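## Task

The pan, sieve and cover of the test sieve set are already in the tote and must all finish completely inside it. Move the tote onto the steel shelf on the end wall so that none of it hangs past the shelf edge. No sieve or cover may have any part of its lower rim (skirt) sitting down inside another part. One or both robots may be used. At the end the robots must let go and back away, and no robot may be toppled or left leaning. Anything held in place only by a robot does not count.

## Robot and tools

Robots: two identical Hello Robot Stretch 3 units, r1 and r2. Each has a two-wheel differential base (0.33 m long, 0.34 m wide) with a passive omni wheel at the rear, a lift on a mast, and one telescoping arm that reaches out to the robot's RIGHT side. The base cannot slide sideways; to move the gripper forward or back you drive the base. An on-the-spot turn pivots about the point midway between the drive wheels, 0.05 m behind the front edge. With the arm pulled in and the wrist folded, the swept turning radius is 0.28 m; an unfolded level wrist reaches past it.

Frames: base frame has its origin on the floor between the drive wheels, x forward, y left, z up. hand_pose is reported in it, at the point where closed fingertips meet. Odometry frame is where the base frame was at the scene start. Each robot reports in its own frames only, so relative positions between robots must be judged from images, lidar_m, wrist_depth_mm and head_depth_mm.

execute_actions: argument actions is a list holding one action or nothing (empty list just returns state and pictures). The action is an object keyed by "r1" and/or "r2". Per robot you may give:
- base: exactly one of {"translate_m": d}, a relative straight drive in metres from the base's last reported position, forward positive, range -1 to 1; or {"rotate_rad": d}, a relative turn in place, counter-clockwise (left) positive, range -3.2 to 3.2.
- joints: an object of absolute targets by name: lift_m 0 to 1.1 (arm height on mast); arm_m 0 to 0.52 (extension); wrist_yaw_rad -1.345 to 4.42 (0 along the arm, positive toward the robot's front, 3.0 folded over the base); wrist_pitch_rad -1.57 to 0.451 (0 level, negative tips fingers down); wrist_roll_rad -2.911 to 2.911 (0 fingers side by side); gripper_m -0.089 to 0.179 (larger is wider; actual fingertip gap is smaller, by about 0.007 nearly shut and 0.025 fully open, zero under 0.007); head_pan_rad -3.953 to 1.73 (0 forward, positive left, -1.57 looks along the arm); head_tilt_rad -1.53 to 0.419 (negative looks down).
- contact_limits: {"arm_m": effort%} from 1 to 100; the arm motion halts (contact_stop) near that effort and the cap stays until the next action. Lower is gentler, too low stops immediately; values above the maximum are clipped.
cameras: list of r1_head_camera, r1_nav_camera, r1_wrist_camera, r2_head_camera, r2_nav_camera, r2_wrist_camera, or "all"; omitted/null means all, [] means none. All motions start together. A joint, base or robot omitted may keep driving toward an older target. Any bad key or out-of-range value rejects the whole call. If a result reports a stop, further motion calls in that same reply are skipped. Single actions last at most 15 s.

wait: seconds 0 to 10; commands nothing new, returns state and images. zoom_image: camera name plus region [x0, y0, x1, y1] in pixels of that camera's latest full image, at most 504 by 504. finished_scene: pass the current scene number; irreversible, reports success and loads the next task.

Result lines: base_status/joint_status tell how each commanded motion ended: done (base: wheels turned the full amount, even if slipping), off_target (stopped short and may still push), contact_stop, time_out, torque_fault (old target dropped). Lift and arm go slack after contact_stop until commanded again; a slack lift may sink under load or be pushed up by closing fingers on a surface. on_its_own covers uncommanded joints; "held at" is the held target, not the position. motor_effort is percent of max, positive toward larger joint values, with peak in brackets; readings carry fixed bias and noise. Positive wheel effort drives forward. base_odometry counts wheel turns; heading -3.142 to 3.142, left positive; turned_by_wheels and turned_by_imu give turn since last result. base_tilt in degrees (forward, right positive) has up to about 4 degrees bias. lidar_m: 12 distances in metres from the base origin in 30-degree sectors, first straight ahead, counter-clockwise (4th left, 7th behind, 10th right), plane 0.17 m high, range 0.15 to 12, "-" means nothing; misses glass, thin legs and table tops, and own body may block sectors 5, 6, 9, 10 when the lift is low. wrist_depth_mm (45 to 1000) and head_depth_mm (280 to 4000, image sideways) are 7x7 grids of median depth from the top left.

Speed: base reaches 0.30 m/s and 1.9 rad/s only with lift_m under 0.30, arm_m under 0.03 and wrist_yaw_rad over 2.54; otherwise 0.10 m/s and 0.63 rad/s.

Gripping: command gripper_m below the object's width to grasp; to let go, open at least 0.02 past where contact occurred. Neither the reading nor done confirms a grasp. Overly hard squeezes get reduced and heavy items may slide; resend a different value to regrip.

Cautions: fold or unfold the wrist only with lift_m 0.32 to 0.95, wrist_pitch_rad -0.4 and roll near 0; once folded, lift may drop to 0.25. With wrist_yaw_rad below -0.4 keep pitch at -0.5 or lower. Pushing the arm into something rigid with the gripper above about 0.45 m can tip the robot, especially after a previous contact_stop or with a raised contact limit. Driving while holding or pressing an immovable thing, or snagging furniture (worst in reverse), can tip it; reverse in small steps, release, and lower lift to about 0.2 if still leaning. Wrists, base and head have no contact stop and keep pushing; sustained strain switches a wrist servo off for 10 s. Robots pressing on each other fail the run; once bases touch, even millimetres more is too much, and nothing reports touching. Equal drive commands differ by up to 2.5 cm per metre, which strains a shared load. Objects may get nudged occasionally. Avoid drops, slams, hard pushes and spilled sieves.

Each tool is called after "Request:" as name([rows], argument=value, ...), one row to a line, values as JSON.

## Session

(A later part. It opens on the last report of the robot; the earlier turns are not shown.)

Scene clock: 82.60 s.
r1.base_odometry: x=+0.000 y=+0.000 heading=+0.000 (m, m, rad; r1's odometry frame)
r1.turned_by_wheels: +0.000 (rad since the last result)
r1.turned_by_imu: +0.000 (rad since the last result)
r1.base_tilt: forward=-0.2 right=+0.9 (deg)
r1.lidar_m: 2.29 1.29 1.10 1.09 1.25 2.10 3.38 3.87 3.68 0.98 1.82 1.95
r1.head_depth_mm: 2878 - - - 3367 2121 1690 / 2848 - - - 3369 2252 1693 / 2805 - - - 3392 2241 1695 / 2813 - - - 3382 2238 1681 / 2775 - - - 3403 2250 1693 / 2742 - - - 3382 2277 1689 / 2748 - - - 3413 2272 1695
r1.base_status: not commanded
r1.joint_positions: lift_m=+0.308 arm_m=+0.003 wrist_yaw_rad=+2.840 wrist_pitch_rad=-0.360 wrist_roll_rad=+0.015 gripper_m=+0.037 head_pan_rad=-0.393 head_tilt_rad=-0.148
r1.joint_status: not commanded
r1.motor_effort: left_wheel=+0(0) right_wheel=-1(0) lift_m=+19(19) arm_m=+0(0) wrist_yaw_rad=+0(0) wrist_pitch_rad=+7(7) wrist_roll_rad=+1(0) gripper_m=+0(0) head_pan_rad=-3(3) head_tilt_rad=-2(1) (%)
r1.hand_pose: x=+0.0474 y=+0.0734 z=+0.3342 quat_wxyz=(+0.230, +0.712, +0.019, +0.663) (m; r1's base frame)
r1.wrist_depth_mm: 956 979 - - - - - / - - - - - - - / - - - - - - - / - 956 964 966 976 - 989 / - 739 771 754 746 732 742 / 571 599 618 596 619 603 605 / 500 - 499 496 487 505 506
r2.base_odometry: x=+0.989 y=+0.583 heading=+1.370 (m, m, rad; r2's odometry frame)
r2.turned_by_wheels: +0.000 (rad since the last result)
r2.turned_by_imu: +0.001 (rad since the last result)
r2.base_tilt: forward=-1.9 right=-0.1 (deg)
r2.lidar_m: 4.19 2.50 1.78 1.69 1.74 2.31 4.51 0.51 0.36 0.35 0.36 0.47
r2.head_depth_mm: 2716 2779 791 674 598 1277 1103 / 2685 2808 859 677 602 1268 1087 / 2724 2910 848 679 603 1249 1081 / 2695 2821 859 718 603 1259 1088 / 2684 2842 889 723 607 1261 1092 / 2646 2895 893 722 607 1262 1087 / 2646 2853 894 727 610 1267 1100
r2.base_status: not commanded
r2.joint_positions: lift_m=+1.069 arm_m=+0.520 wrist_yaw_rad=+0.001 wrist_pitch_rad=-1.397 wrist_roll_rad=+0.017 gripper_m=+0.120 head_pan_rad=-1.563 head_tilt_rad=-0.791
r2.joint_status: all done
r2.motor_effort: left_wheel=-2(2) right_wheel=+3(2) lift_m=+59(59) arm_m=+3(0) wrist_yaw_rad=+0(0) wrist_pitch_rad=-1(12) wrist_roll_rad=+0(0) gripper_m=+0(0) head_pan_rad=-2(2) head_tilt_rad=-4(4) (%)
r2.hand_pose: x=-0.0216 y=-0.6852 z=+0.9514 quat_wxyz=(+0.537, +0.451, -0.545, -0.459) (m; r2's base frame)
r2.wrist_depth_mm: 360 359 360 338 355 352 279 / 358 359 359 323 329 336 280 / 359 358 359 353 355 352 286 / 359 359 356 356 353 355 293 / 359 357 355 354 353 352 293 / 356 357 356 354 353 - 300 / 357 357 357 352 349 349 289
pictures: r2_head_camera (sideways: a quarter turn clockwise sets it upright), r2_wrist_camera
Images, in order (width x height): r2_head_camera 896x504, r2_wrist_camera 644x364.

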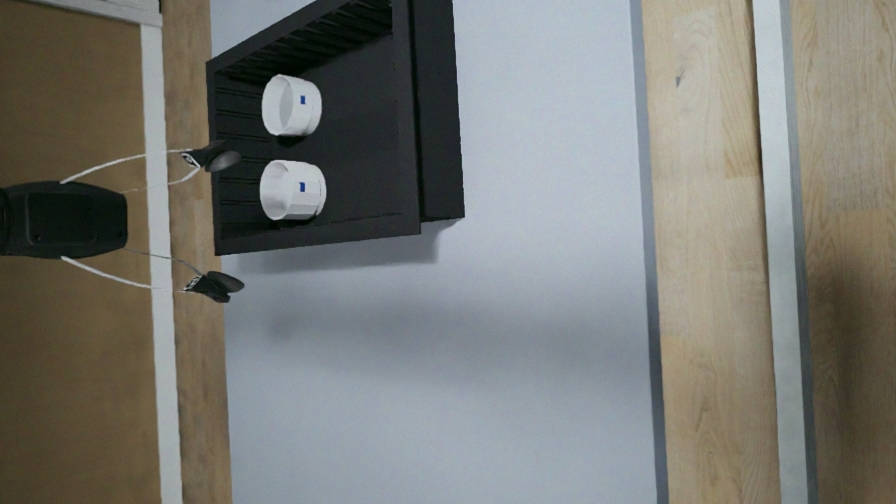

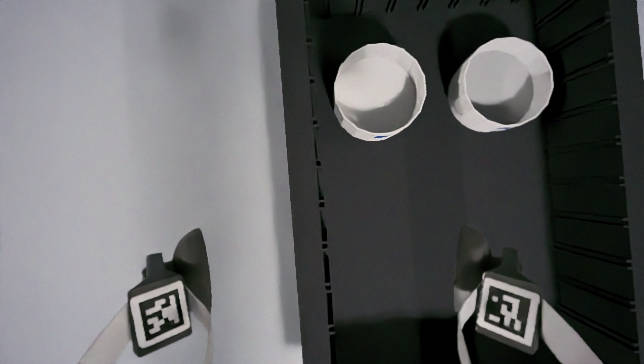

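Request:
execute_actions([
  {"r2":{"joints":{"lift_m":0.95}}},
], cameras=["r2_wrist_camera","r2_head_camera"])

Request:
execute_actions([
  {"r2":{"joints":{"gripper_m":-0.05}}},
], cameras=["r2_wrist_camera"])

Request:
execute_actions([
  {"r2":{"joints":{"lift_m":0.98}}},
], cameras=["r2_wrist_camera","r2_head_camera"])

Scene clock: 89.90 s.
r1.base_odometry: x=+0.000 y=+0.000 heading=+0.000 (m, m, rad; r1's odometry frame)
r1.turned_by_wheels: +0.000 (rad since the last result)
r1.turned_by_imu: +0.000 (rad since the last result)
r1.base_tilt: forward=-0.1 right=+0.9 (deg)
r1.lidar_m: 2.28 1.29 1.10 1.10 1.25 2.10 3.39 3.85 3.68 0.98 1.81 1.95
r1.head_depth_mm: 2844 - - - 3307 2143 1691 / 2831 - - - 3368 2226 1684 / 2837 - - - 3405 2244 1689 / 2801 - - - 3356 2224 1693 / 2777 - - - 3353 2268 1697 / 2763 - - - 3391 2255 1690 / 2794 - - - 3366 2270 1703
r1.base_status: not commanded
r1.joint_positions: lift_m=+0.308 arm_m=+0.003 wrist_yaw_rad=+2.840 wrist_pitch_rad=-0.360 wrist_roll_rad=+0.015 gripper_m=+0.037 head_pan_rad=-0.393 head_tilt_rad=-0.148
r1.joint_status: not commanded
r1.motor_effort: left_wheel=+0(0) right_wheel=+0(1) lift_m=+19(19) arm_m=+1(1) wrist_yaw_rad=+0(0) wrist_pitch_rad=+7(7) wrist_roll_rad=+0(0) gripper_m=+0(1) head_pan_rad=-2(1) head_tilt_rad=+0(1) (%)
r1.hand_pose: x=+0.0474 y=+0.0734 z=+0.3342 quat_wxyz=(+0.230, +0.712, +0.019, +0.663) (m; r1's base frame)
r1.wrist_depth_mm: 977 967 - - - - - / - - - - - - - / - - - - - - - / - 947 948 968 976 - 971 / - 732 758 764 729 739 757 / 569 597 630 595 627 605 606 / 494 - 500 506 487 508 506
r2.base_odometry: x=+0.989 y=+0.583 heading=+1.370 (m, m, rad; r2's odometry frame)
r2.turned_by_wheels: +0.000 (rad since the last result)
r2.turned_by_imu: +0.001 (rad since the last result)
r2.base_tilt: forward=-2.0 right=-0.1 (deg)
r2.lidar_m: 4.19 2.50 1.78 1.69 1.74 2.31 4.51 0.51 0.36 0.35 0.36 0.47
r2.head_depth_mm: 2614 - 807 675 598 1270 1099 / - 1870 854 676 600 1272 1083 / - 2783 853 676 602 1259 1090 / 2700 2772 829 717 605 1256 1093 / 2654 2855 890 721 607 1259 1093 / 2660 2870 894 724 608 1266 1091 / 2659 2864 902 726 609 1258 1101
r2.base_status: not commanded
r2.joint_positions: lift_m=+0.951 arm_m=+0.520 wrist_yaw_rad=+0.001 wrist_pitch_rad=-1.397 wrist_roll_rad=+0.017 gripper_m=+0.120 head_pan_rad=-1.563 head_tilt_rad=-0.791
r2.joint_status: all done
r2.motor_effort: left_wheel=-2(2) right_wheel=+2(3) lift_m=+18(55) arm_m=+3(2) wrist_yaw_rad=+0(1) wrist_pitch_rad=-1(1) wrist_roll_rad=+0(0) gripper_m=+0(1) head_pan_rad=-2(3) head_tilt_rad=-4(4) (%)
r2.hand_pose: x=-0.0216 y=-0.6852 z=+0.8329 quat_wxyz=(+0.537, +0.451, -0.545, -0.459) (m; r2's base frame)
r2.wrist_depth_mm: 239 238 237 210 210 209 216 / 237 238 237 197 210 233 214 / 238 237 237 235 233 233 234 / 237 237 238 234 232 234 231 / 237 236 237 213 233 233 231 / 236 235 235 161 232 - 231 / 236 236 235 146 232 232 231
pictures: r2_head_camera (sideways: a quarter turn clockwise sets it upright), r2_wrist_camera
Images, in order (width x height): r2_head_camera 896x504, r2_wrist_camera 644x364.

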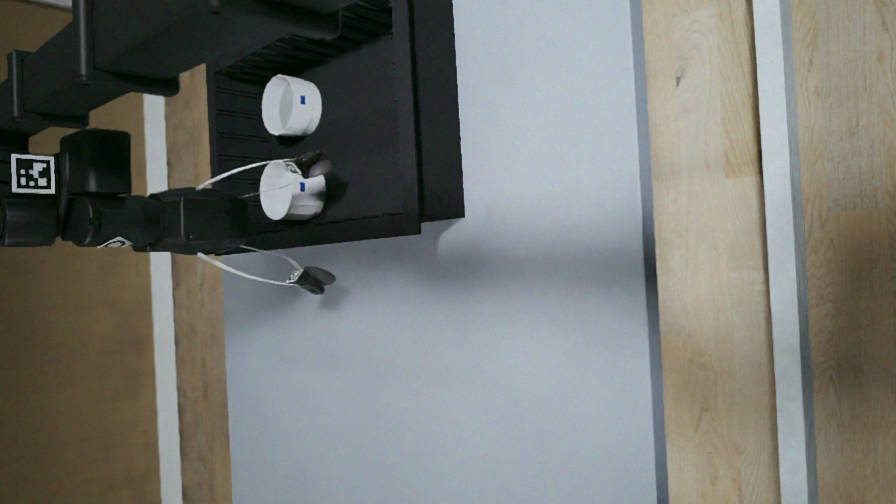

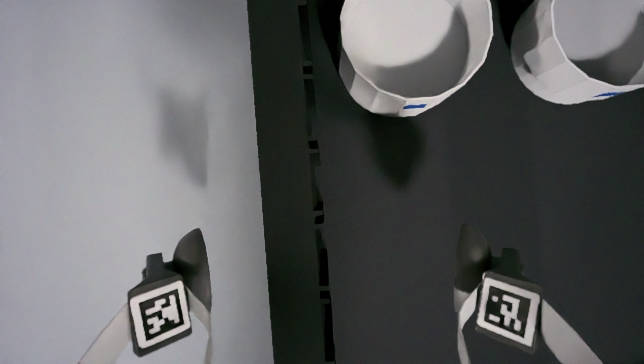

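Scene clock: 92.10 s.
r1.base_odometry: x=+0.000 y=+0.000 heading=+0.000 (m, m, rad; r1's odometry frame)
r1.turned_by_wheels: +0.000 (rad since the last result)
r1.turned_by_imu: +0.000 (rad since the last result)
r1.base_tilt: forward=-0.1 right=+0.9 (deg)
r1.lidar_m: 2.28 1.29 1.10 1.10 1.25 2.10 3.38 3.87 3.69 0.98 1.81 1.95
r1.head_depth_mm: 2823 - - - 3328 2133 1677 / 2799 - - - 3338 2232 1690 / 2793 - - - 3341 2258 1680 / 2777 - - - 3391 2241 1692 / 2752 - - - 3379 2280 1690 / 2793 - - - 3383 2260 1698 / 2753 - - - 3396 2268 1691
r1.base_status: not commanded
r1.joint_positions: lift_m=+0.308 arm_m=+0.003 wrist_yaw_rad=+2.840 wrist_pitch_rad=-0.360 wrist_roll_rad=+0.015 gripper_m=+0.037 head_pan_rad=-0.393 head_tilt_rad=-0.148
r1.joint_status: not commanded
r1.motor_effort: left_wheel=+0(0) right_wheel=+0(0) lift_m=+19(19) arm_m=+1(1) wrist_yaw_rad=+0(0) wrist_pitch_rad=+7(7) wrist_roll_rad=+1(1) gripper_m=+1(0) head_pan_rad=-3(4) head_tilt_rad=-2(2) (%)
r1.hand_pose: x=+0.0474 y=+0.0734 z=+0.3342 quat_wxyz=(+0.230, +0.712, +0.019, +0.663) (m; r1's base frame)
r1.wrist_depth_mm: 947 953 - - - - - / - - - - - - - / - - - - - - - / - 956 973 963 969 974 - / - 729 762 755 742 738 742 / 564 593 617 593 628 597 602 / 492 - 499 509 489 506 510
r2.base_odometry: x=+0.989 y=+0.583 heading=+1.370 (m, m, rad; r2's odometry frame)
r2.turned_by_wheels: +0.000 (rad since the last result)
r2.turned_by_imu: +0.001 (rad since the last result)
r2.base_tilt: forward=-2.0 right=-0.1 (deg)
r2.lidar_m: 4.18 2.50 1.77 1.69 1.73 2.31 4.51 0.51 0.36 0.35 0.35 0.47
r2.head_depth_mm: 2626 - 818 672 598 1278 1093 / - 1878 851 677 600 1272 1081 / - 2779 845 681 602 1249 1088 / 2655 2798 841 718 604 1252 1080 / 2707 2873 891 720 605 1259 1089 / 2640 2886 893 722 606 1266 1095 / 2638 2883 896 726 608 1268 1093
r2.base_status: not commanded
r2.joint_positions: lift_m=+0.951 arm_m=+0.520 wrist_yaw_rad=+0.002 wrist_pitch_rad=-1.397 wrist_roll_rad=+0.005 gripper_m=-0.049 head_pan_rad=-1.563 head_tilt_rad=-0.791
r2.joint_status: all done
r2.motor_effort: left_wheel=-2(1) right_wheel=+1(3) lift_m=+20(21) arm_m=+2(2) wrist_yaw_rad=-2(1) wrist_pitch_rad=-1(2) wrist_roll_rad=+4(4) gripper_m=-27(96) head_pan_rad=-2(2) head_tilt_rad=-4(4) (%)
r2.hand_pose: x=-0.0216 y=-0.6853 z=+0.8328 quat_wxyz=(+0.541, +0.454, -0.542, -0.456) (m; r2's base frame)
r2.wrist_depth_mm: 238 237 237 142 206 206 213 / 238 237 236 142 206 229 207 / 236 236 238 141 229 230 232 / 237 236 238 141 229 230 231 / 236 236 236 141 228 230 230 / 235 236 234 141 228 229 230 / 235 235 235 140 228 229 230
pictures: r2_wrist_camera
Images, in order (width x height): r2_wrist_camera 644x364.

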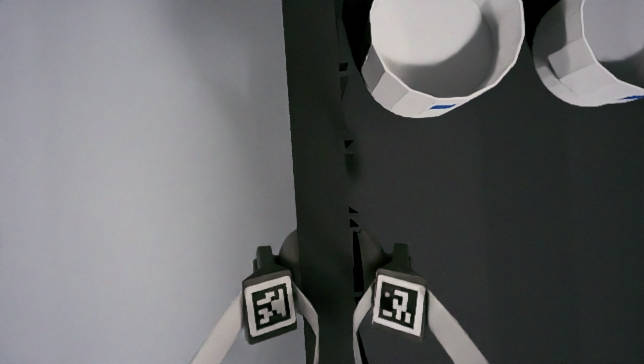

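Scene clock: 93.17 s.
r1.base_odometry: x=+0.000 y=+0.000 heading=+0.000 (m, m, rad; r1's odometry frame)
r1.turned_by_wheels: +0.000 (rad since the last result)
r1.turned_by_imu: +0.000 (rad since the last result)
r1.base_tilt: forward=-0.1 right=+1.0 (deg)
r1.lidar_m: 2.28 1.29 1.10 1.10 1.24 2.10 3.38 3.87 3.69 0.98 1.81 1.95
r1.head_depth_mm: 2839 - - - 3310 2131 1680 / 2815 - - - 3350 2248 1688 / 2815 - - - 3355 2265 1685 / 2780 - - - 3352 2226 1674 / 2770 - - - 3416 2240 1689 / 2757 - - - 3358 2249 1688 / 2780 - - - 3442 2241 1708
r1.base_status: not commanded
r1.joint_positions: lift_m=+0.308 arm_m=+0.003 wrist_yaw_rad=+2.840 wrist_pitch_rad=-0.360 wrist_roll_rad=+0.015 gripper_m=+0.037 head_pan_rad=-0.393 head_tilt_rad=-0.148
r1.joint_status: not commanded
r1.motor_effort: left_wheel=+0(0) right_wheel=+0(0) lift_m=+19(19) arm_m=+1(1) wrist_yaw_rad=+0(0) wrist_pitch_rad=+7(7) wrist_roll_rad=+0(1) gripper_m=+1(0) head_pan_rad=-3(4) head_tilt_rad=-2(2) (%)
r1.hand_pose: x=+0.0474 y=+0.0734 z=+0.3342 quat_wxyz=(+0.230, +0.712, +0.019, +0.663) (m; r1's base frame)
r1.wrist_depth_mm: 937 972 - - - - - / - - - - - - - / - - - - - - - / - 947 954 973 989 988 - / - 728 761 758 737 755 745 / 565 587 611 599 618 596 611 / 495 - 498 503 484 501 508
r2.base_odometry: x=+0.989 y=+0.583 heading=+1.370 (m, m, rad; r2's odometry frame)
r2.turned_by_wheels: +0.000 (rad since the last result)
r2.turned_by_imu: +0.000 (rad since the last result)
r2.base_tilt: forward=-1.9 right=-0.1 (deg)
r2.lidar_m: 4.20 2.49 1.77 1.69 1.74 2.31 4.52 0.51 0.36 0.35 0.35 0.47
r2.head_depth_mm: - 2689 795 672 599 1267 1097 / 2748 2814 838 659 598 1275 1083 / - 923 814 662 603 1243 1085 / 2677 2750 856 700 606 1258 1093 / 2666 2886 893 720 606 1255 1089 / 2650 2880 892 722 608 1268 1092 / 2633 2822 896 729 609 1265 1094
r2.base_status: not commanded
r2.joint_positions: lift_m=+0.979 arm_m=+0.520 wrist_yaw_rad=+0.002 wrist_pitch_rad=-1.396 wrist_roll_rad=+0.008 gripper_m=-0.044 head_pan_rad=-1.563 head_tilt_rad=-0.791
r2.joint_status: all done
r2.on_its_own: gripper_m is held at -0.043, not at your -0.050, by its stall guard, which is still easing
r2.motor_effort: left_wheel=-1(1) right_wheel=+2(2) lift_m=+63(66) arm_m=+2(2) wrist_yaw_rad=-2(1) wrist_pitch_rad=-2(2) wrist_roll_rad=+3(4) gripper_m=-6(27) head_pan_rad=-3(2) head_tilt_rad=-4(4) (%)
r2.hand_pose: x=-0.0216 y=-0.6854 z=+0.8613 quat_wxyz=(+0.540, +0.453, -0.543, -0.456) (m; r2's base frame)
r2.wrist_depth_mm: 268 266 267 143 212 218 234 / 267 265 266 143 212 218 235 / 266 265 265 142 234 246 254 / 266 265 266 142 235 245 257 / 266 266 264 141 238 247 256 / 266 264 264 140 239 246 256 / 264 263 264 141 235 244 255
pictures: r2_head_camera (sideways: a quarter turn clockwise sets it upright), r2_wrist_camera
Images, in order (width x height): r2_head_camera 896x504, r2_wrist_camera 644x364.

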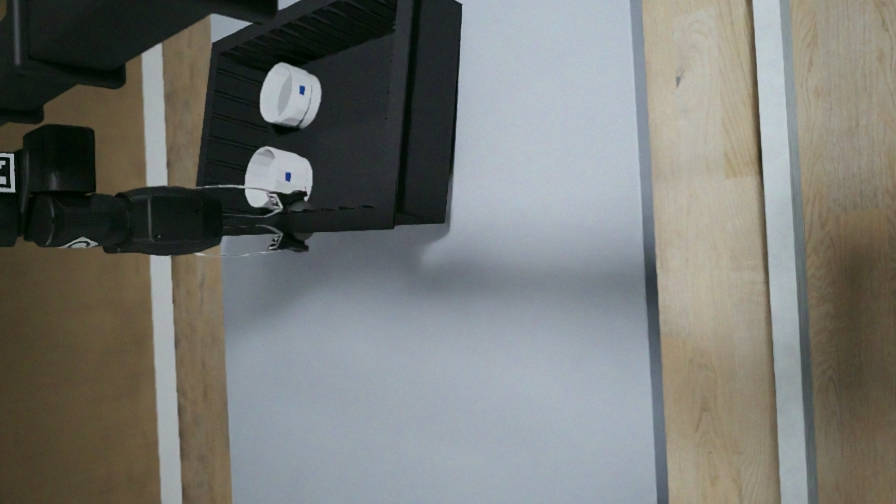

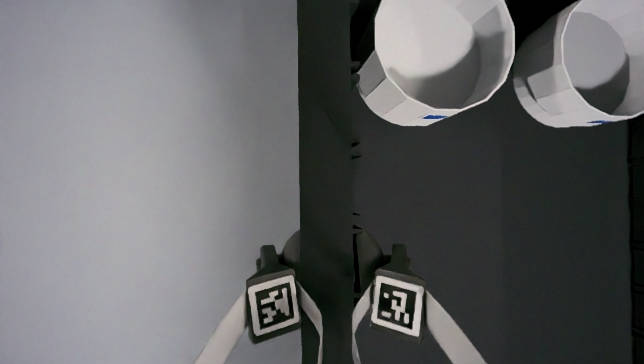

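Request:
execute_actions([
  {"r2":{"joints":{"lift_m":0.951}},"r1":{"base":{"rotate_rad":-0.56},"joints":{"lift_m":0.28,"head_pan_rad":-1.57,"head_tilt_rad":-0.8}}},
], cameras=[])

Request:
execute_actions([
  {"r2":{"joints":{"gripper_m":0.1}},"r1":{"base":{"translate_m":1.0}}},
], cameras=[])

Request:
execute_actions([
  {"r2":{"joints":{"lift_m":1.07}},"r1":{"base":{"rotate_rad":0.3},"joints":{"lift_m":0.93}}},
], cameras=["r1_head_camera","r1_nav_camera"])

Scene clock: 113.27 s.
r1.base_odometry: x=+0.000 y=+0.000 heading=-0.560 (m, m, rad; r1's odometry frame)
r1.turned_by_wheels: -0.560 (rad since the last result)
r1.turned_by_imu: -0.546 (rad since the last result)
r1.base_tilt: forward=-0.2 right=+1.0 (deg)
r1.lidar_m: 1.94 2.41 1.32 1.10 1.10 1.23 2.01 3.39 3.80 3.69 0.98 1.79
r1.head_depth_mm: 3416 2638 2074 1699 1444 1256 1111 / 3352 2709 2063 1708 1452 1255 1111 / 3388 2671 2101 1712 1454 1264 1130 / 3265 2697 2097 1735 1462 1267 1139 / 3218 2717 2128 1727 1470 1273 1124 / 3132 2703 2107 1731 1470 1279 1127 / 3047 2761 2145 1743 1438 1278 1127
r1.base_status: done
r1.joint_positions: lift_m=+0.280 arm_m=+0.003 wrist_yaw_rad=+2.840 wrist_pitch_rad=-0.360 wrist_roll_rad=+0.015 gripper_m=+0.037 head_pan_rad=-1.563 head_tilt_rad=-0.790
r1.joint_status: all done
r1.motor_effort: left_wheel=+2(10) right_wheel=-2(6) lift_m=+13(17) arm_m=+1(1) wrist_yaw_rad=+0(0) wrist_pitch_rad=+7(7) wrist_roll_rad=+1(1) gripper_m=-1(0) head_pan_rad=-1(38) head_tilt_rad=-5(45) (%)
r1.hand_pose: x=+0.0474 y=+0.0734 z=+0.3062 quat_wxyz=(+0.230, +0.712, +0.019, +0.663) (m; r1's base frame)
r1.wrist_depth_mm: 859 931 - - - - - / - 980 - - - - - / - - - - - - - / - 901 907 908 914 927 929 / - 677 708 701 714 693 701 / 537 551 582 555 583 569 563 / 458 - - 473 456 473 475
r2.base_odometry: x=+0.989 y=+0.583 heading=+1.370 (m, m, rad; r2's odometry frame)
r2.turned_by_wheels: +0.000 (rad since the last result)
r2.turned_by_imu: +0.001 (rad since the last result)
r2.base_tilt: forward=-2.0 right=-0.1 (deg)
r2.lidar_m: 4.21 2.50 1.77 1.69 1.74 2.31 4.51 0.51 0.36 0.35 0.36 0.47
r2.head_depth_mm: 2633 - 815 673 597 1264 1105 / - 1862 847 676 601 1282 1083 / - 2770 844 676 602 1261 1084 / 2685 2791 855 717 603 1257 1084 / 2680 2861 887 722 604 1262 1090 / 2676 2853 895 725 608 1263 1098 / 2651 2863 896 725 610 1271 1093
r2.base_status: not commanded
r2.joint_positions: lift_m=+0.952 arm_m=+0.520 wrist_yaw_rad=+0.002 wrist_pitch_rad=-1.399 wrist_roll_rad=+0.010 gripper_m=-0.036 head_pan_rad=-1.563 head_tilt_rad=-0.791
r2.joint_status: all done
r2.on_its_own: gripper_m is held at -0.037, not at your -0.050, by its stall guard, which is not easing now
r2.motor_effort: left_wheel=+0(1) right_wheel=+0(3) lift_m=+20(59) arm_m=+2(2) wrist_yaw_rad=-1(1) wrist_pitch_rad=+0(2) wrist_roll_rad=+2(2) gripper_m=-22(22) head_pan_rad=-3(3) head_tilt_rad=-4(4) (%)
r2.hand_pose: x=-0.0216 y=-0.6847 z=+0.8337 quat_wxyz=(+0.539, +0.454, -0.543, -0.457) (m; r2's base frame)
r2.wrist_depth_mm: 239 239 238 142 206 207 215 / 237 238 238 142 207 207 213 / 239 238 238 142 230 232 231 / 238 237 237 142 229 230 231 / 237 238 236 141 229 230 231 / 237 237 236 141 228 229 232 / 236 236 236 141 228 230 231
pictures: none
No camera images: the call's "cameras" was empty. Leave "cameras" out to get every camera's image.

Scene clock: 118.43 s.
r1.base_odometry: x=+0.847 y=-0.531 heading=-0.560 (m, m, rad; r1's odometry frame)
r1.turned_by_wheels: +0.000 (rad since the last result)
r1.turned_by_imu: +0.004 (rad since the last result)
r1.base_tilt: forward=-0.1 right=+0.9 (deg)
r1.lidar_m: 4.50 3.12 1.68 1.41 1.40 1.58 2.60 4.33 0.90 1.29 1.28 0.99
r1.head_depth_mm: 3310 1090 893 1710 1391 1256 1113 / 3179 1092 877 1710 1455 1257 1119 / 3077 1098 854 1673 1457 1258 1134 / 3024 1108 863 1643 1459 1269 1138 / 2914 1102 861 1604 1460 1270 1127 / 2790 1058 830 1611 1471 1277 1124 / 2812 1051 816 772 1474 1279 1128
r1.base_status: done
r1.joint_positions: lift_m=+0.280 arm_m=+0.003 wrist_yaw_rad=+2.840 wrist_pitch_rad=-0.360 wrist_roll_rad=+0.015 gripper_m=+0.037 head_pan_rad=-1.563 head_tilt_rad=-0.790
r1.joint_status: not commanded
r1.motor_effort: left_wheel=+2(11) right_wheel=-2(3) lift_m=+13(13) arm_m=+1(1) wrist_yaw_rad=+1(1) wrist_pitch_rad=+7(7) wrist_roll_rad=+1(1) gripper_m=+0(1) head_pan_rad=-2(3) head_tilt_rad=-6(6) (%)
r1.hand_pose: x=+0.0474 y=+0.0734 z=+0.3062 quat_wxyz=(+0.230, +0.712, +0.019, +0.663) (m; r1's base frame)
r1.wrist_depth_mm: - - - - - - - / - - - - - - - / - - - - - - - / - 870 888 887 922 921 916 / - 686 712 708 690 703 699 / 532 550 574 557 588 566 573 / 466 - - 469 459 475 479
r2.base_odometry: x=+0.989 y=+0.583 heading=+1.370 (m, m, rad; r2's odometry frame)
r2.turned_by_wheels: +0.000 (rad since the last result)
r2.turned_by_imu: +0.001 (rad since the last result)
r2.base_tilt: forward=-1.9 right=-0.1 (deg)
r2.lidar_m: 4.18 2.50 1.78 1.69 1.73 2.31 4.50 0.51 0.36 0.35 0.36 0.47
r2.head_depth_mm: 2614 - 817 673 598 1265 1098 / - 2764 847 675 600 1275 1084 / - 2830 849 678 602 1251 1085 / 2598 1733 859 715 605 1253 1087 / 2689 2728 889 722 607 1260 1086 / 2626 2867 893 723 607 1263 1093 / 2630 2858 899 725 611 1266 1092
r2.base_status: not commanded
r2.joint_positions: lift_m=+0.952 arm_m=+0.520 wrist_yaw_rad=+0.002 wrist_pitch_rad=-1.402 wrist_roll_rad=+0.015 gripper_m=+0.100 head_pan_rad=-1.563 head_tilt_rad=-0.791
r2.joint_status: all done
r2.motor_effort: left_wheel=-2(1) right_wheel=+1(1) lift_m=+20(20) arm_m=+2(2) wrist_yaw_rad=-1(1) wrist_pitch_rad=+1(1) wrist_roll_rad=+1(3) gripper_m=+1(92) head_pan_rad=-2(3) head_tilt_rad=-4(4) (%)
r2.hand_pose: x=-0.0216 y=-0.6841 z=+0.8337 quat_wxyz=(+0.537, +0.453, -0.544, -0.459) (m; r2's base frame)
r2.wrist_depth_mm: 239 239 238 148 211 211 216 / 238 238 238 148 210 211 213 / 240 238 238 234 233 233 233 / 238 238 237 148 234 233 233 / 237 236 236 147 234 233 233 / 238 237 237 147 233 233 233 / 237 237 236 147 232 232 232
pictures: none
No camera images: the call's "cameras" was empty. Leave "cameras" out to get every camera's image.

Scene clock: 125.17 s.
r1.base_odometry: x=+0.847 y=-0.531 heading=-0.260 (m, m, rad; r1's odometry frame)
r1.turned_by_wheels: +0.300 (rad since the last result)
r1.turned_by_imu: +0.293 (rad since the last result)
r1.base_tilt: forward=-0.1 right=+0.9 (deg)
r1.lidar_m: 4.44 2.01 1.47 1.41 1.45 1.96 4.33 0.91 0.89 1.28 1.32 0.98
r1.head_depth_mm: 2892 1087 848 764 - 1241 1115 / 2886 1091 850 1668 - 1234 1123 / 2955 1053 853 1671 - - - / 2815 1073 831 1693 - 1238 - / 2955 1061 834 1646 - 1263 1127 / 2983 1114 856 1649 1473 1264 1120 / 2945 1120 872 1666 1464 1276 1131
r1.base_status: done
r1.joint_positions: lift_m=+0.930 arm_m=+0.003 wrist_yaw_rad=+2.840 wrist_pitch_rad=-0.360 wrist_roll_rad=+0.015 gripper_m=+0.037 head_pan_rad=-1.563 head_tilt_rad=-0.791
r1.joint_status: all done
r1.motor_effort: left_wheel=-3(9) right_wheel=+2(6) lift_m=+25(28) arm_m=+0(1) wrist_yaw_rad=+0(0) wrist_pitch_rad=+7(7) wrist_roll_rad=+1(0) gripper_m=+0(0) head_pan_rad=-3(2) head_tilt_rad=-5(5) (%)
r1.hand_pose: x=+0.0474 y=+0.0734 z=+0.9554 quat_wxyz=(+0.230, +0.712, +0.019, +0.663) (m; r1's base frame)
r1.wrist_depth_mm: - - - - - - - / - - - - - - - / - - - - - - - / - - - - - - - / - - - - - - - / - - - - - - - / - - - - - - -
r2.base_odometry: x=+0.989 y=+0.583 heading=+1.370 (m, m, rad; r2's odometry frame)
r2.turned_by_wheels: +0.000 (rad since the last result)
r2.turned_by_imu: +0.001 (rad since the last result)
r2.base_tilt: forward=-1.9 right=-0.1 (deg)
r2.lidar_m: 4.19 2.50 1.77 1.69 1.73 2.31 4.51 0.51 0.36 0.35 0.36 0.47
r2.head_depth_mm: 2715 2804 812 673 599 1265 1098 / 2697 2809 847 676 599 1278 1082 / 2691 2840 852 674 602 1251 1088 / 2550 2720 858 717 603 1259 1086 / 2676 2854 893 719 607 1261 1090 / 2690 2864 893 723 608 1260 1096 / 2650 2865 897 727 608 1267 1097
r2.base_status: not commanded
r2.joint_positions: lift_m=+1.069 arm_m=+0.520 wrist_yaw_rad=+0.002 wrist_pitch_rad=-1.402 wrist_roll_rad=+0.015 gripper_m=+0.100 head_pan_rad=-1.563 head_tilt_rad=-0.791
r2.joint_status: all done
r2.motor_effort: left_wheel=-1(2) right_wheel=+2(3) lift_m=+58(62) arm_m=+2(2) wrist_yaw_rad=-1(2) wrist_pitch_rad=+1(1) wrist_roll_rad=+1(1) gripper_m=+2(1) head_pan_rad=-2(2) head_tilt_rad=-3(4) (%)
r2.hand_pose: x=-0.0216 y=-0.6841 z=+0.9513 quat_wxyz=(+0.537, +0.453, -0.544, -0.459) (m; r2's base frame)
r2.wrist_depth_mm: 361 356 359 350 354 354 306 / 359 359 358 329 329 335 307 / 357 359 356 355 327 352 308 / 357 359 358 352 356 352 310 / 356 358 360 355 351 353 313 / 360 358 357 351 354 351 313 / 357 358 354 353 352 351 316
pictures: r1_head_camera (sideways: a quarter turn clockwise sets it upright), r1_nav_camera (sideways: a quarter turn counterclockwise sets it upright)
Images, in order (width x height): r1_head_camera 896x504, r1_nav_camera 672x504.

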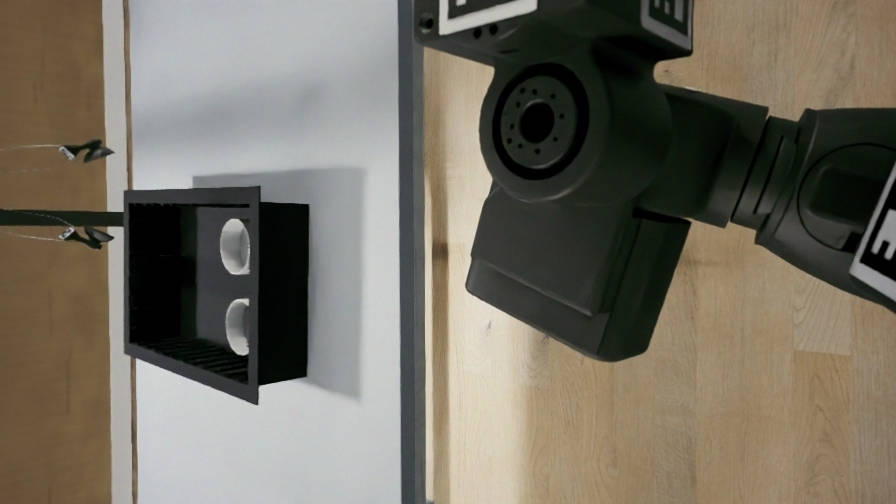

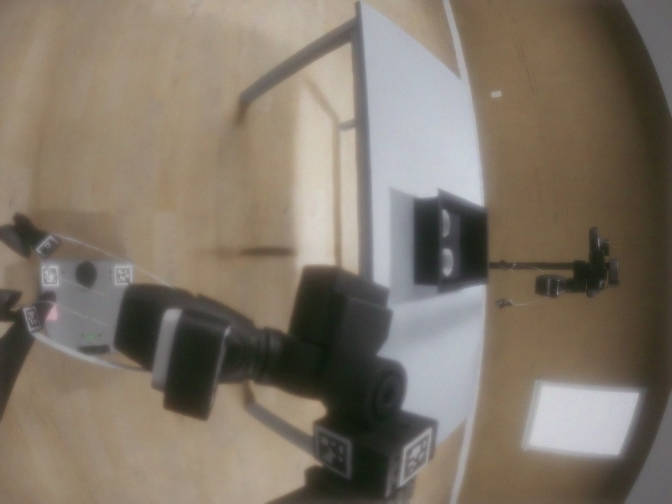

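Request:
execute_actions([
  {"r2":{"base":{"rotate_rad":0.042},"joints":{"arm_m":0.3,"wrist_roll_rad":1.57}},"r1":{"base":{"rotate_rad":-1.225},"joints":{"wrist_yaw_rad":0}}},
], cameras=[])

Request:
execute_actions([
  {"r2":{"base":{"translate_m":-0.15}},"r1":{"base":{"translate_m":0.266},"joints":{"lift_m":1.07,"wrist_pitch_rad":-1.4,"wrist_roll_rad":1.57,"gripper_m":0.1}}},
], cameras=[])

Request:
execute_actions([
  {"r1":{"base":{"rotate_rad":1.24},"joints":{"arm_m":0.3}}},
], cameras=["r1_head_camera","r1_wrist_camera","r2_head_camera","r2_wrist_camera"])

Scene clock: 137.03 s.
r1.base_odometry: x=+0.847 y=-0.531 heading=-1.485 (m, m, rad; r1's odometry frame)
r1.turned_by_wheels: -1.225 (rad since the last result)
r1.turned_by_imu: -1.201 (rad since the last result)
r1.base_tilt: forward=-0.2 right=+0.9 (deg)
r1.lidar_m: 1.29 0.98 4.43 2.51 1.56 1.41 1.41 1.72 3.29 4.36 0.90 1.28
r1.head_depth_mm: 3487 2650 2081 1787 - - 1078 / 3628 2657 2080 1735 - - 1106 / 3717 2675 2118 - - - 1102 / 3762 2693 2104 1721 1458 1269 1123 / 3736 2715 2119 1747 1462 1263 1118 / 3770 2718 2129 1742 1434 1274 1123 / 3796 2729 1003 1662 1476 1279 1128
r1.base_status: done
r1.joint_positions: lift_m=+0.930 arm_m=+0.003 wrist_yaw_rad=+0.001 wrist_pitch_rad=-0.360 wrist_roll_rad=+0.015 gripper_m=+0.037 head_pan_rad=-1.563 head_tilt_rad=-0.791
r1.joint_status: all done
r1.motor_effort: left_wheel=+3(7) right_wheel=-2(5) lift_m=+25(25) arm_m=+0(1) wrist_yaw_rad=-2(2) wrist_pitch_rad=+7(7) wrist_roll_rad=+1(1) gripper_m=+1(0) head_pan_rad=-2(2) head_tilt_rad=-6(6) (%)
r1.hand_pose: x=-0.0213 y=-0.3788 z=+0.9554 quat_wxyz=(+0.691, +0.126, -0.701, -0.128) (m; r1's base frame)
r1.wrist_depth_mm: - - - - - - - / - - - - - - - / - - - - - - - / 647 - - - - - - / 539 - - - - - - / - - - - - - - / - - - - - - -
r2.base_odometry: x=+0.989 y=+0.583 heading=+1.412 (m, m, rad; r2's odometry frame)
r2.turned_by_wheels: +0.042 (rad since the last result)
r2.turned_by_imu: +0.043 (rad since the last result)
r2.base_tilt: forward=-1.9 right=-0.1 (deg)
r2.lidar_m: 4.19 2.40 1.75 1.69 1.76 2.40 4.50 0.49 0.36 0.35 0.36 0.49
r2.head_depth_mm: 2764 2718 839 667 598 1239 1076 / 2793 916 852 670 600 1253 1080 / - 1723 847 677 602 1256 1090 / 2648 1070 885 717 604 1260 1091 / 2701 2837 893 721 605 1262 1090 / 2674 2832 892 723 608 1270 1094 / 2655 2924 898 727 610 1270 1095
r2.base_status: done
r2.joint_positions: lift_m=+1.069 arm_m=+0.300 wrist_yaw_rad=+0.002 wrist_pitch_rad=-1.401 wrist_roll_rad=+1.567 gripper_m=+0.100 head_pan_rad=-1.563 head_tilt_rad=-0.791
r2.joint_status: all done
r2.motor_effort: left_wheel=-2(8) right_wheel=+2(9) lift_m=+58(59) arm_m=-2(4) wrist_yaw_rad=-1(1) wrist_pitch_rad=+1(1) wrist_roll_rad=+1(2) gripper_m=+1(1) head_pan_rad=-2(2) head_tilt_rad=-4(4) (%)
r2.hand_pose: x=-0.0215 y=-0.4645 z=+0.9513 quat_wxyz=(+0.002, +0.002, -0.764, -0.645) (m; r2's base frame)
r2.wrist_depth_mm: 374 362 346 329 321 309 970 / 367 369 356 336 326 316 - / 381 379 362 340 335 320 - / 311 293 283 350 342 331 - / 419 399 378 363 351 340 - / 434 414 387 374 356 - - / 444 424 401 380 366 357 -
pictures: none
No camera images: the call's "cameras" was empty. Leave "cameras" out to get every camera's image.

Scene clock: 140.93 s.
r1.base_odometry: x=+0.870 y=-0.796 heading=-1.485 (m, m, rad; r1's odometry frame)
r1.turned_by_wheels: +0.000 (rad since the last result)
r1.turned_by_imu: +0.001 (rad since the last result)
r1.base_tilt: forward=-0.1 right=+0.9 (deg)
r1.lidar_m: 1.03 0.77 4.36 2.94 1.85 1.66 1.66 2.02 3.86 0.82 1.14 1.03
r1.head_depth_mm: - - - - - 1239 1114 / - - - - - - 1095 / 3745 2664 2117 - - 1242 1135 / 3764 2706 2041 1767 - 1243 1120 / 3735 2651 893 1602 1462 1268 1122 / 3760 2732 866 747 1465 1277 1120 / 3799 2775 873 710 645 1277 1129
r1.base_status: done
r1.joint_positions: lift_m=+1.070 arm_m=+0.003 wrist_yaw_rad=+0.001 wrist_pitch_rad=-1.392 wrist_roll_rad=+1.563 gripper_m=+0.100 head_pan_rad=-1.563 head_tilt_rad=-0.791
r1.joint_status: all done
r1.motor_effort: left_wheel=+2(7) right_wheel=-2(5) lift_m=+25(28) arm_m=+0(1) wrist_yaw_rad=+0(0) wrist_pitch_rad=-4(7) wrist_roll_rad=+4(5) gripper_m=-1(82) head_pan_rad=-3(1) head_tilt_rad=-6(6) (%)
r1.hand_pose: x=-0.0215 y=-0.1690 z=+0.9519 quat_wxyz=(+0.003, +0.002, -0.767, -0.642) (m; r1's base frame)
r1.wrist_depth_mm: - - - - - 989 977 / - - - - - - 978 / - - - - - - 996 / - - - - - - - / 789 - - - - - - / - - - - - - - / 439 - - - - - -
r2.base_odometry: x=+0.965 y=+0.435 heading=+1.411 (m, m, rad; r2's odometry frame)
r2.turned_by_wheels: +0.000 (rad since the last result)
r2.turned_by_imu: +0.001 (rad since the last result)
r2.base_tilt: forward=-1.9 right=-0.1 (deg)
r2.lidar_m: 4.34 2.39 1.75 1.69 1.75 2.41 4.34 0.49 0.36 0.35 0.36 0.49
r2.head_depth_mm: 2696 2721 876 712 600 1251 1077 / 2733 1051 807 665 601 1249 1081 / - 2704 848 668 602 1248 1079 / 2648 916 847 669 604 1261 1088 / 2693 2880 822 672 605 1257 1083 / 2662 2876 894 726 606 1267 1096 / 2685 2862 896 728 608 1262 1088
r2.base_status: done
r2.joint_positions: lift_m=+1.069 arm_m=+0.300 wrist_yaw_rad=+0.002 wrist_pitch_rad=-1.401 wrist_roll_rad=+1.567 gripper_m=+0.100 head_pan_rad=-1.563 head_tilt_rad=-0.791
r2.joint_status: not commanded
r2.motor_effort: left_wheel=-2(6) right_wheel=+3(5) lift_m=+59(59) arm_m=-2(2) wrist_yaw_rad=-1(1) wrist_pitch_rad=+1(1) wrist_roll_rad=+1(1) gripper_m=+1(1) head_pan_rad=-3(2) head_tilt_rad=-4(4) (%)
r2.hand_pose: x=-0.0215 y=-0.4645 z=+0.9513 quat_wxyz=(+0.002, +0.002, -0.764, -0.645) (m; r2's base frame)
r2.wrist_depth_mm: 372 358 343 332 321 310 966 / 370 364 346 336 326 316 - / 376 378 361 346 330 321 - / 407 387 369 350 341 331 - / 386 399 375 361 348 340 - / 374 397 380 367 359 - - / 334 321 306 372 367 356 -
pictures: none
No camera images: the call's "cameras" was empty. Leave "cameras" out to get every camera's image.

Scene clock: 144.53 s.
r1.base_odometry: x=+0.870 y=-0.796 heading=-0.245 (m, m, rad; r1's odometry frame)
r1.turned_by_wheels: +1.240 (rad since the last result)
r1.turned_by_imu: +1.216 (rad since the last result)
r1.base_tilt: forward=+0.0 right=+0.9 (deg)
r1.lidar_m: 4.36 2.33 1.72 1.66 1.72 2.35 4.42 0.82 1.07 1.03 1.07 0.77
r1.head_depth_mm: 2688 1040 850 696 616 1256 1114 / 2686 1013 782 667 619 1267 1117 / - - 853 683 620 1271 1123 / 2654 951 857 680 621 1265 1120 / 2744 2708 786 686 624 1272 1119 / 2705 2707 862 708 627 1267 1118 / 2753 2736 869 708 628 1274 1124
r1.base_status: done
r1.joint_positions: lift_m=+1.070 arm_m=+0.300 wrist_yaw_rad=+0.000 wrist_pitch_rad=-1.393 wrist_roll_rad=+1.565 gripper_m=+0.100 head_pan_rad=-1.564 head_tilt_rad=-0.791
r1.joint_status: all done
r1.motor_effort: left_wheel=-3(8) right_wheel=+2(4) lift_m=+25(25) arm_m=+3(5) wrist_yaw_rad=+0(1) wrist_pitch_rad=-3(3) wrist_roll_rad=+4(4) gripper_m=+0(1) head_pan_rad=-2(3) head_tilt_rad=-6(7) (%)
r1.hand_pose: x=-0.0215 y=-0.4660 z=+0.9518 quat_wxyz=(+0.003, +0.002, -0.767, -0.642) (m; r1's base frame)
r1.wrist_depth_mm: 376 362 351 337 322 - 967 / 290 280 268 340 330 - 965 / 391 373 347 348 336 - 984 / 400 382 347 354 343 - - / 409 392 371 364 355 - - / 408 396 330 369 361 - - / 326 311 302 381 365 - -
r2.base_odometry: x=+0.965 y=+0.435 heading=+1.411 (m, m, rad; r2's odometry frame)
r2.turned_by_wheels: +0.000 (rad since the last result)
r2.turned_by_imu: +0.001 (rad since the last result)
r2.base_tilt: forward=-1.9 right=-0.1 (deg)
r2.lidar_m: 4.33 2.39 1.76 1.69 1.75 2.41 4.36 0.49 0.36 0.35 0.36 0.49
r2.head_depth_mm: 2713 2757 874 710 598 1249 1078 / 2723 1053 811 663 601 1246 1082 / - 2711 850 666 602 1246 1085 / 1941 916 851 669 605 1256 1084 / 2685 2835 819 674 605 1260 1088 / 2682 2868 897 724 606 1265 1094 / 2666 2881 900 726 609 1264 1101
r2.base_status: not commanded
r2.joint_positions: lift_m=+1.069 arm_m=+0.300 wrist_yaw_rad=+0.002 wrist_pitch_rad=-1.401 wrist_roll_rad=+1.567 gripper_m=+0.100 head_pan_rad=-1.563 head_tilt_rad=-0.791
r2.joint_status: not commanded
r2.motor_effort: left_wheel=-2(2) right_wheel=+3(3) lift_m=+58(58) arm_m=-2(2) wrist_yaw_rad=-2(1) wrist_pitch_rad=+1(1) wrist_roll_rad=+1(1) gripper_m=+1(1) head_pan_rad=-2(2) head_tilt_rad=-4(4) (%)
r2.hand_pose: x=-0.0215 y=-0.4645 z=+0.9513 quat_wxyz=(+0.002, +0.002, -0.764, -0.645) (m; r2's base frame)
r2.wrist_depth_mm: 376 358 340 332 321 312 975 / 370 363 348 335 328 316 - / 375 380 362 343 335 322 - / 403 390 367 352 341 330 - / 387 399 378 359 351 340 - / 373 398 379 365 358 - - / 334 319 308 372 366 355 -
pictures: r1_head_camera (sideways: a quarter turn clockwise sets it upright), r1_wrist_camera, r2_head_camera (sideways: a quarter turn clockwise sets it upright), r2_wrist_camera
Images, in order (width x height): r1_head_camera 896x504, r1_wrist_camera 644x364, r2_head_camera 896x504, r2_wrist_camera 644x364.

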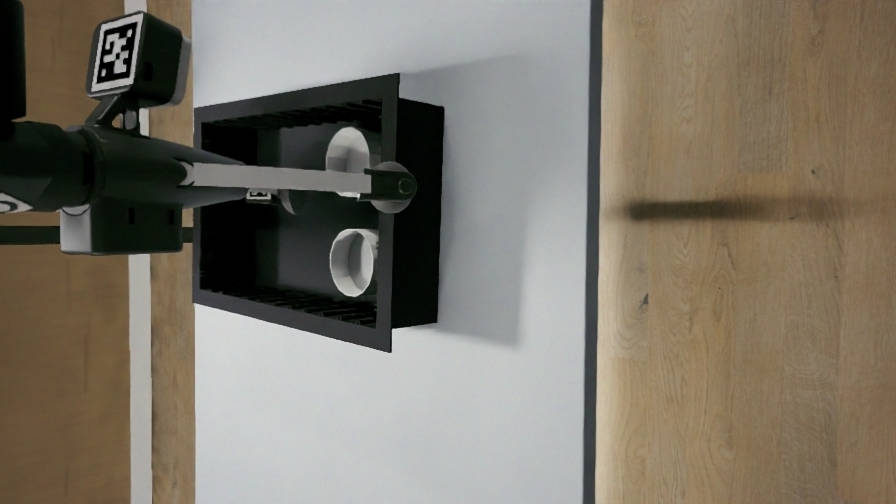

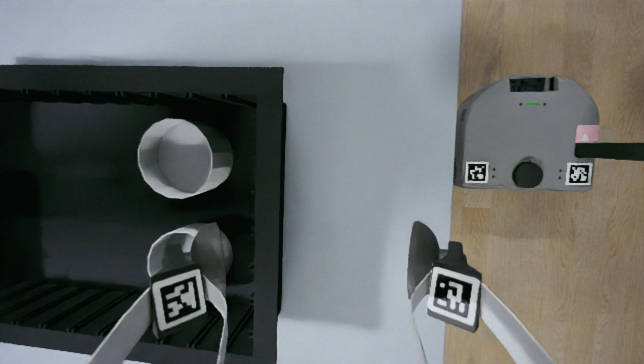

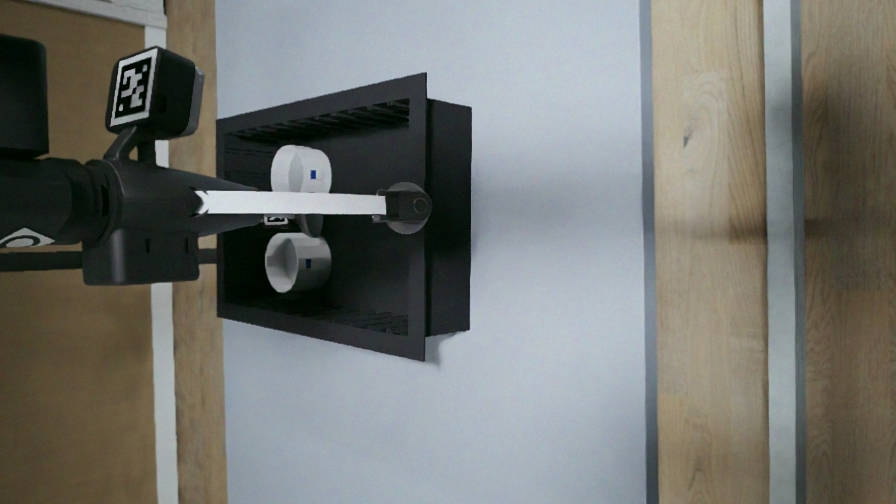

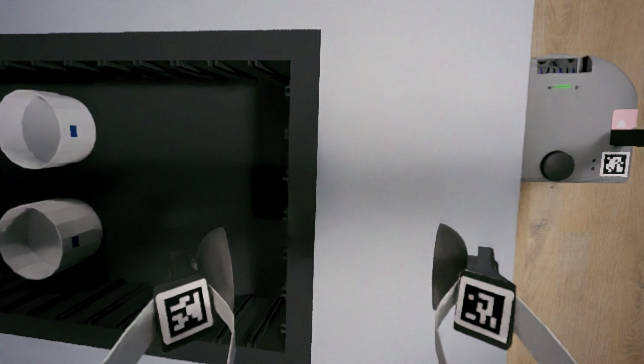

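Request:
execute_actions([
  {"r1":{"joints":{"arm_m":0.4,"wrist_pitch_rad":-1.57,"lift_m":1.03,"gripper_m":0.08}},"r2":{"joints":{"arm_m":0.385,"wrist_pitch_rad":-1.57,"lift_m":1.03,"gripper_m":0.08}}},
], cameras=["r1_head_camera","r1_wrist_camera","r2_head_camera","r2_wrist_camera"])

Scene clock: 151.40 s.
r1.base_odometry: x=+0.870 y=-0.796 heading=-0.245 (m, m, rad; r1's odometry frame)
r1.turned_by_wheels: +0.000 (rad since the last result)
r1.turned_by_imu: +0.000 (rad since the last result)
r1.base_tilt: forward=-0.2 right=+0.9 (deg)
r1.lidar_m: 4.37 2.33 1.72 1.66 1.71 2.35 4.42 0.82 1.07 1.03 1.07 0.77
r1.head_depth_mm: 2726 1084 848 695 617 1251 1117 / 2756 992 781 668 618 1261 1115 / - 931 849 672 619 1263 1116 / 2685 961 854 679 624 1266 1118 / 2719 2686 790 686 624 1269 1120 / 2726 2712 867 707 628 1272 1124 / 2720 2714 871 709 626 1274 1130
r1.base_status: not commanded
r1.joint_positions: lift_m=+1.030 arm_m=+0.400 wrist_yaw_rad=+0.000 wrist_pitch_rad=-1.559 wrist_roll_rad=+1.565 gripper_m=+0.080 head_pan_rad=-1.564 head_tilt_rad=-0.791
r1.joint_status: all done
r1.motor_effort: left_wheel=-3(3) right_wheel=+2(2) lift_m=+13(23) arm_m=+4(3) wrist_yaw_rad=-1(1) wrist_pitch_rad=-5(4) wrist_roll_rad=+4(4) gripper_m=+0(71) head_pan_rad=-3(3) head_tilt_rad=-5(5) (%)
r1.hand_pose: x=-0.0215 y=-0.5234 z=+0.9125 quat_wxyz=(+0.003, +0.002, -0.711, -0.703) (m; r1's base frame)
r1.wrist_depth_mm: 289 291 292 295 298 - - / 227 219 215 218 303 309 - / 299 299 301 307 312 310 - / 304 305 297 314 316 - - / 312 312 315 316 323 - - / 319 318 321 323 329 - - / 308 308 301 319 337 - -
r2.base_odometry: x=+0.965 y=+0.435 heading=+1.411 (m, m, rad; r2's odometry frame)
r2.turned_by_wheels: +0.000 (rad since the last result)
r2.turned_by_imu: +0.001 (rad since the last result)
r2.base_tilt: forward=-2.0 right=-0.1 (deg)
r2.lidar_m: 4.34 2.39 1.76 1.69 1.75 2.41 4.36 0.49 0.36 0.35 0.36 0.49
r2.head_depth_mm: 2711 2787 873 712 599 1248 1079 / 2771 1869 810 663 600 1248 1080 / - 1804 848 665 602 1252 1091 / 1347 920 854 668 603 1257 1086 / 2662 2890 821 673 604 1264 1093 / 2698 2848 895 724 609 1262 1091 / 2682 2940 900 728 611 1267 1096
r2.base_status: not commanded
r2.joint_positions: lift_m=+1.031 arm_m=+0.385 wrist_yaw_rad=+0.002 wrist_pitch_rad=-1.551 wrist_roll_rad=+1.567 gripper_m=+0.080 head_pan_rad=-1.563 head_tilt_rad=-0.791
r2.joint_status: all done
joint sent to its limit — the command would take r2.wrist_pitch_rad past its lower limit, so that joint was sent only as far as its limit.
r2.motor_effort: left_wheel=-2(2) right_wheel=+3(3) lift_m=+18(54) arm_m=+2(3) wrist_yaw_rad=+0(1) wrist_pitch_rad=-5(5) wrist_roll_rad=+1(1) gripper_m=+1(79) head_pan_rad=-2(2) head_tilt_rad=-4(4) (%)
r2.hand_pose: x=-0.0216 y=-0.5104 z=+0.9128 quat_wxyz=(+0.002, +0.002, -0.714, -0.700) (m; r2's base frame)
r2.wrist_depth_mm: 211 210 210 209 293 294 - / 300 300 299 248 298 297 - / 307 305 305 300 306 304 - / 313 310 312 310 312 311 - / 318 319 318 314 319 318 - / 328 328 326 323 327 324 - / 297 298 291 281 335 335 -
pictures: r1_head_camera (sideways: a quarter turn clockwise sets it upright), r1_wrist_camera, r2_head_camera (sideways: a quarter turn clockwise sets it upright), r2_wrist_camera
Images, in order (width x height): r1_head_camera 896x504, r1_wrist_camera 644x364, r2_head_camera 896x504, r2_wrist_camera 644x364.

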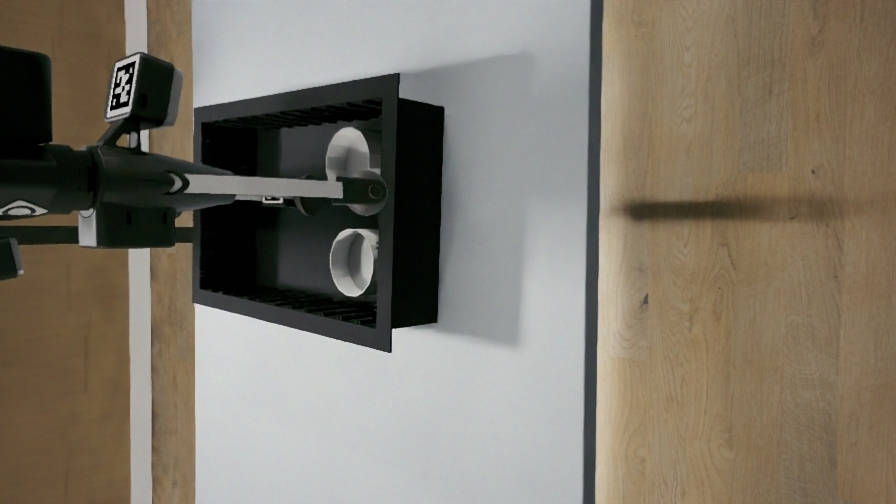

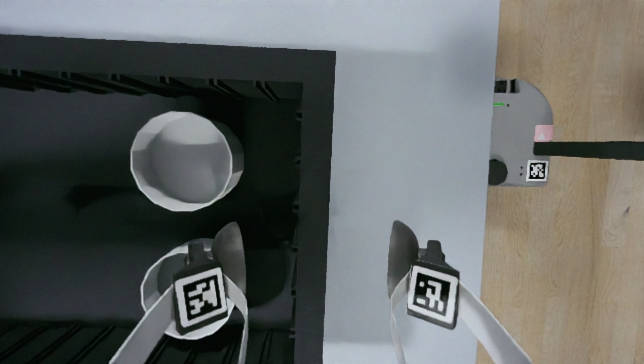

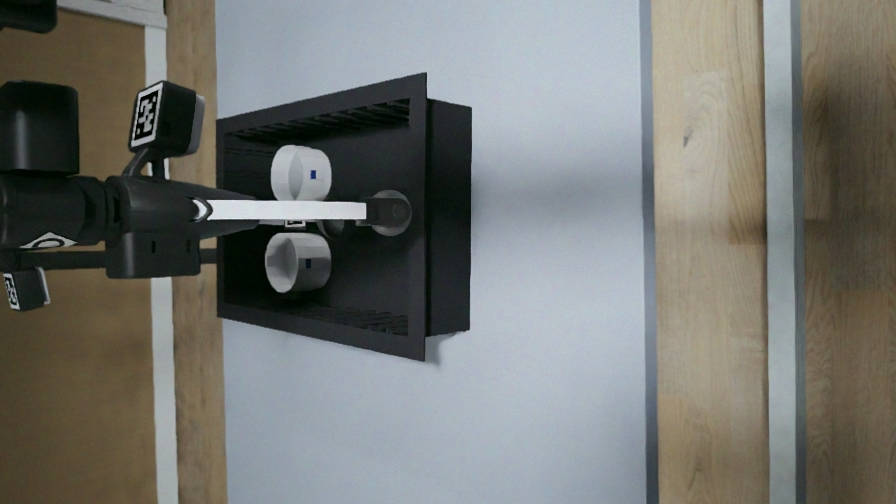

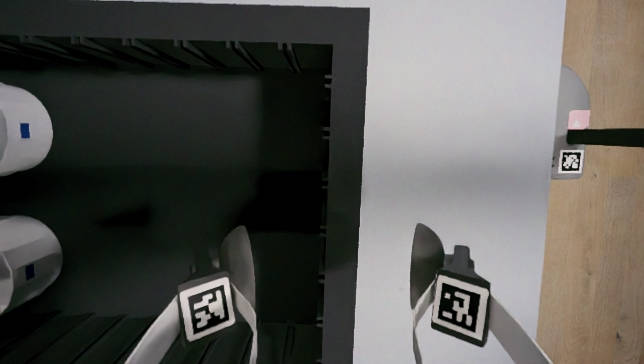

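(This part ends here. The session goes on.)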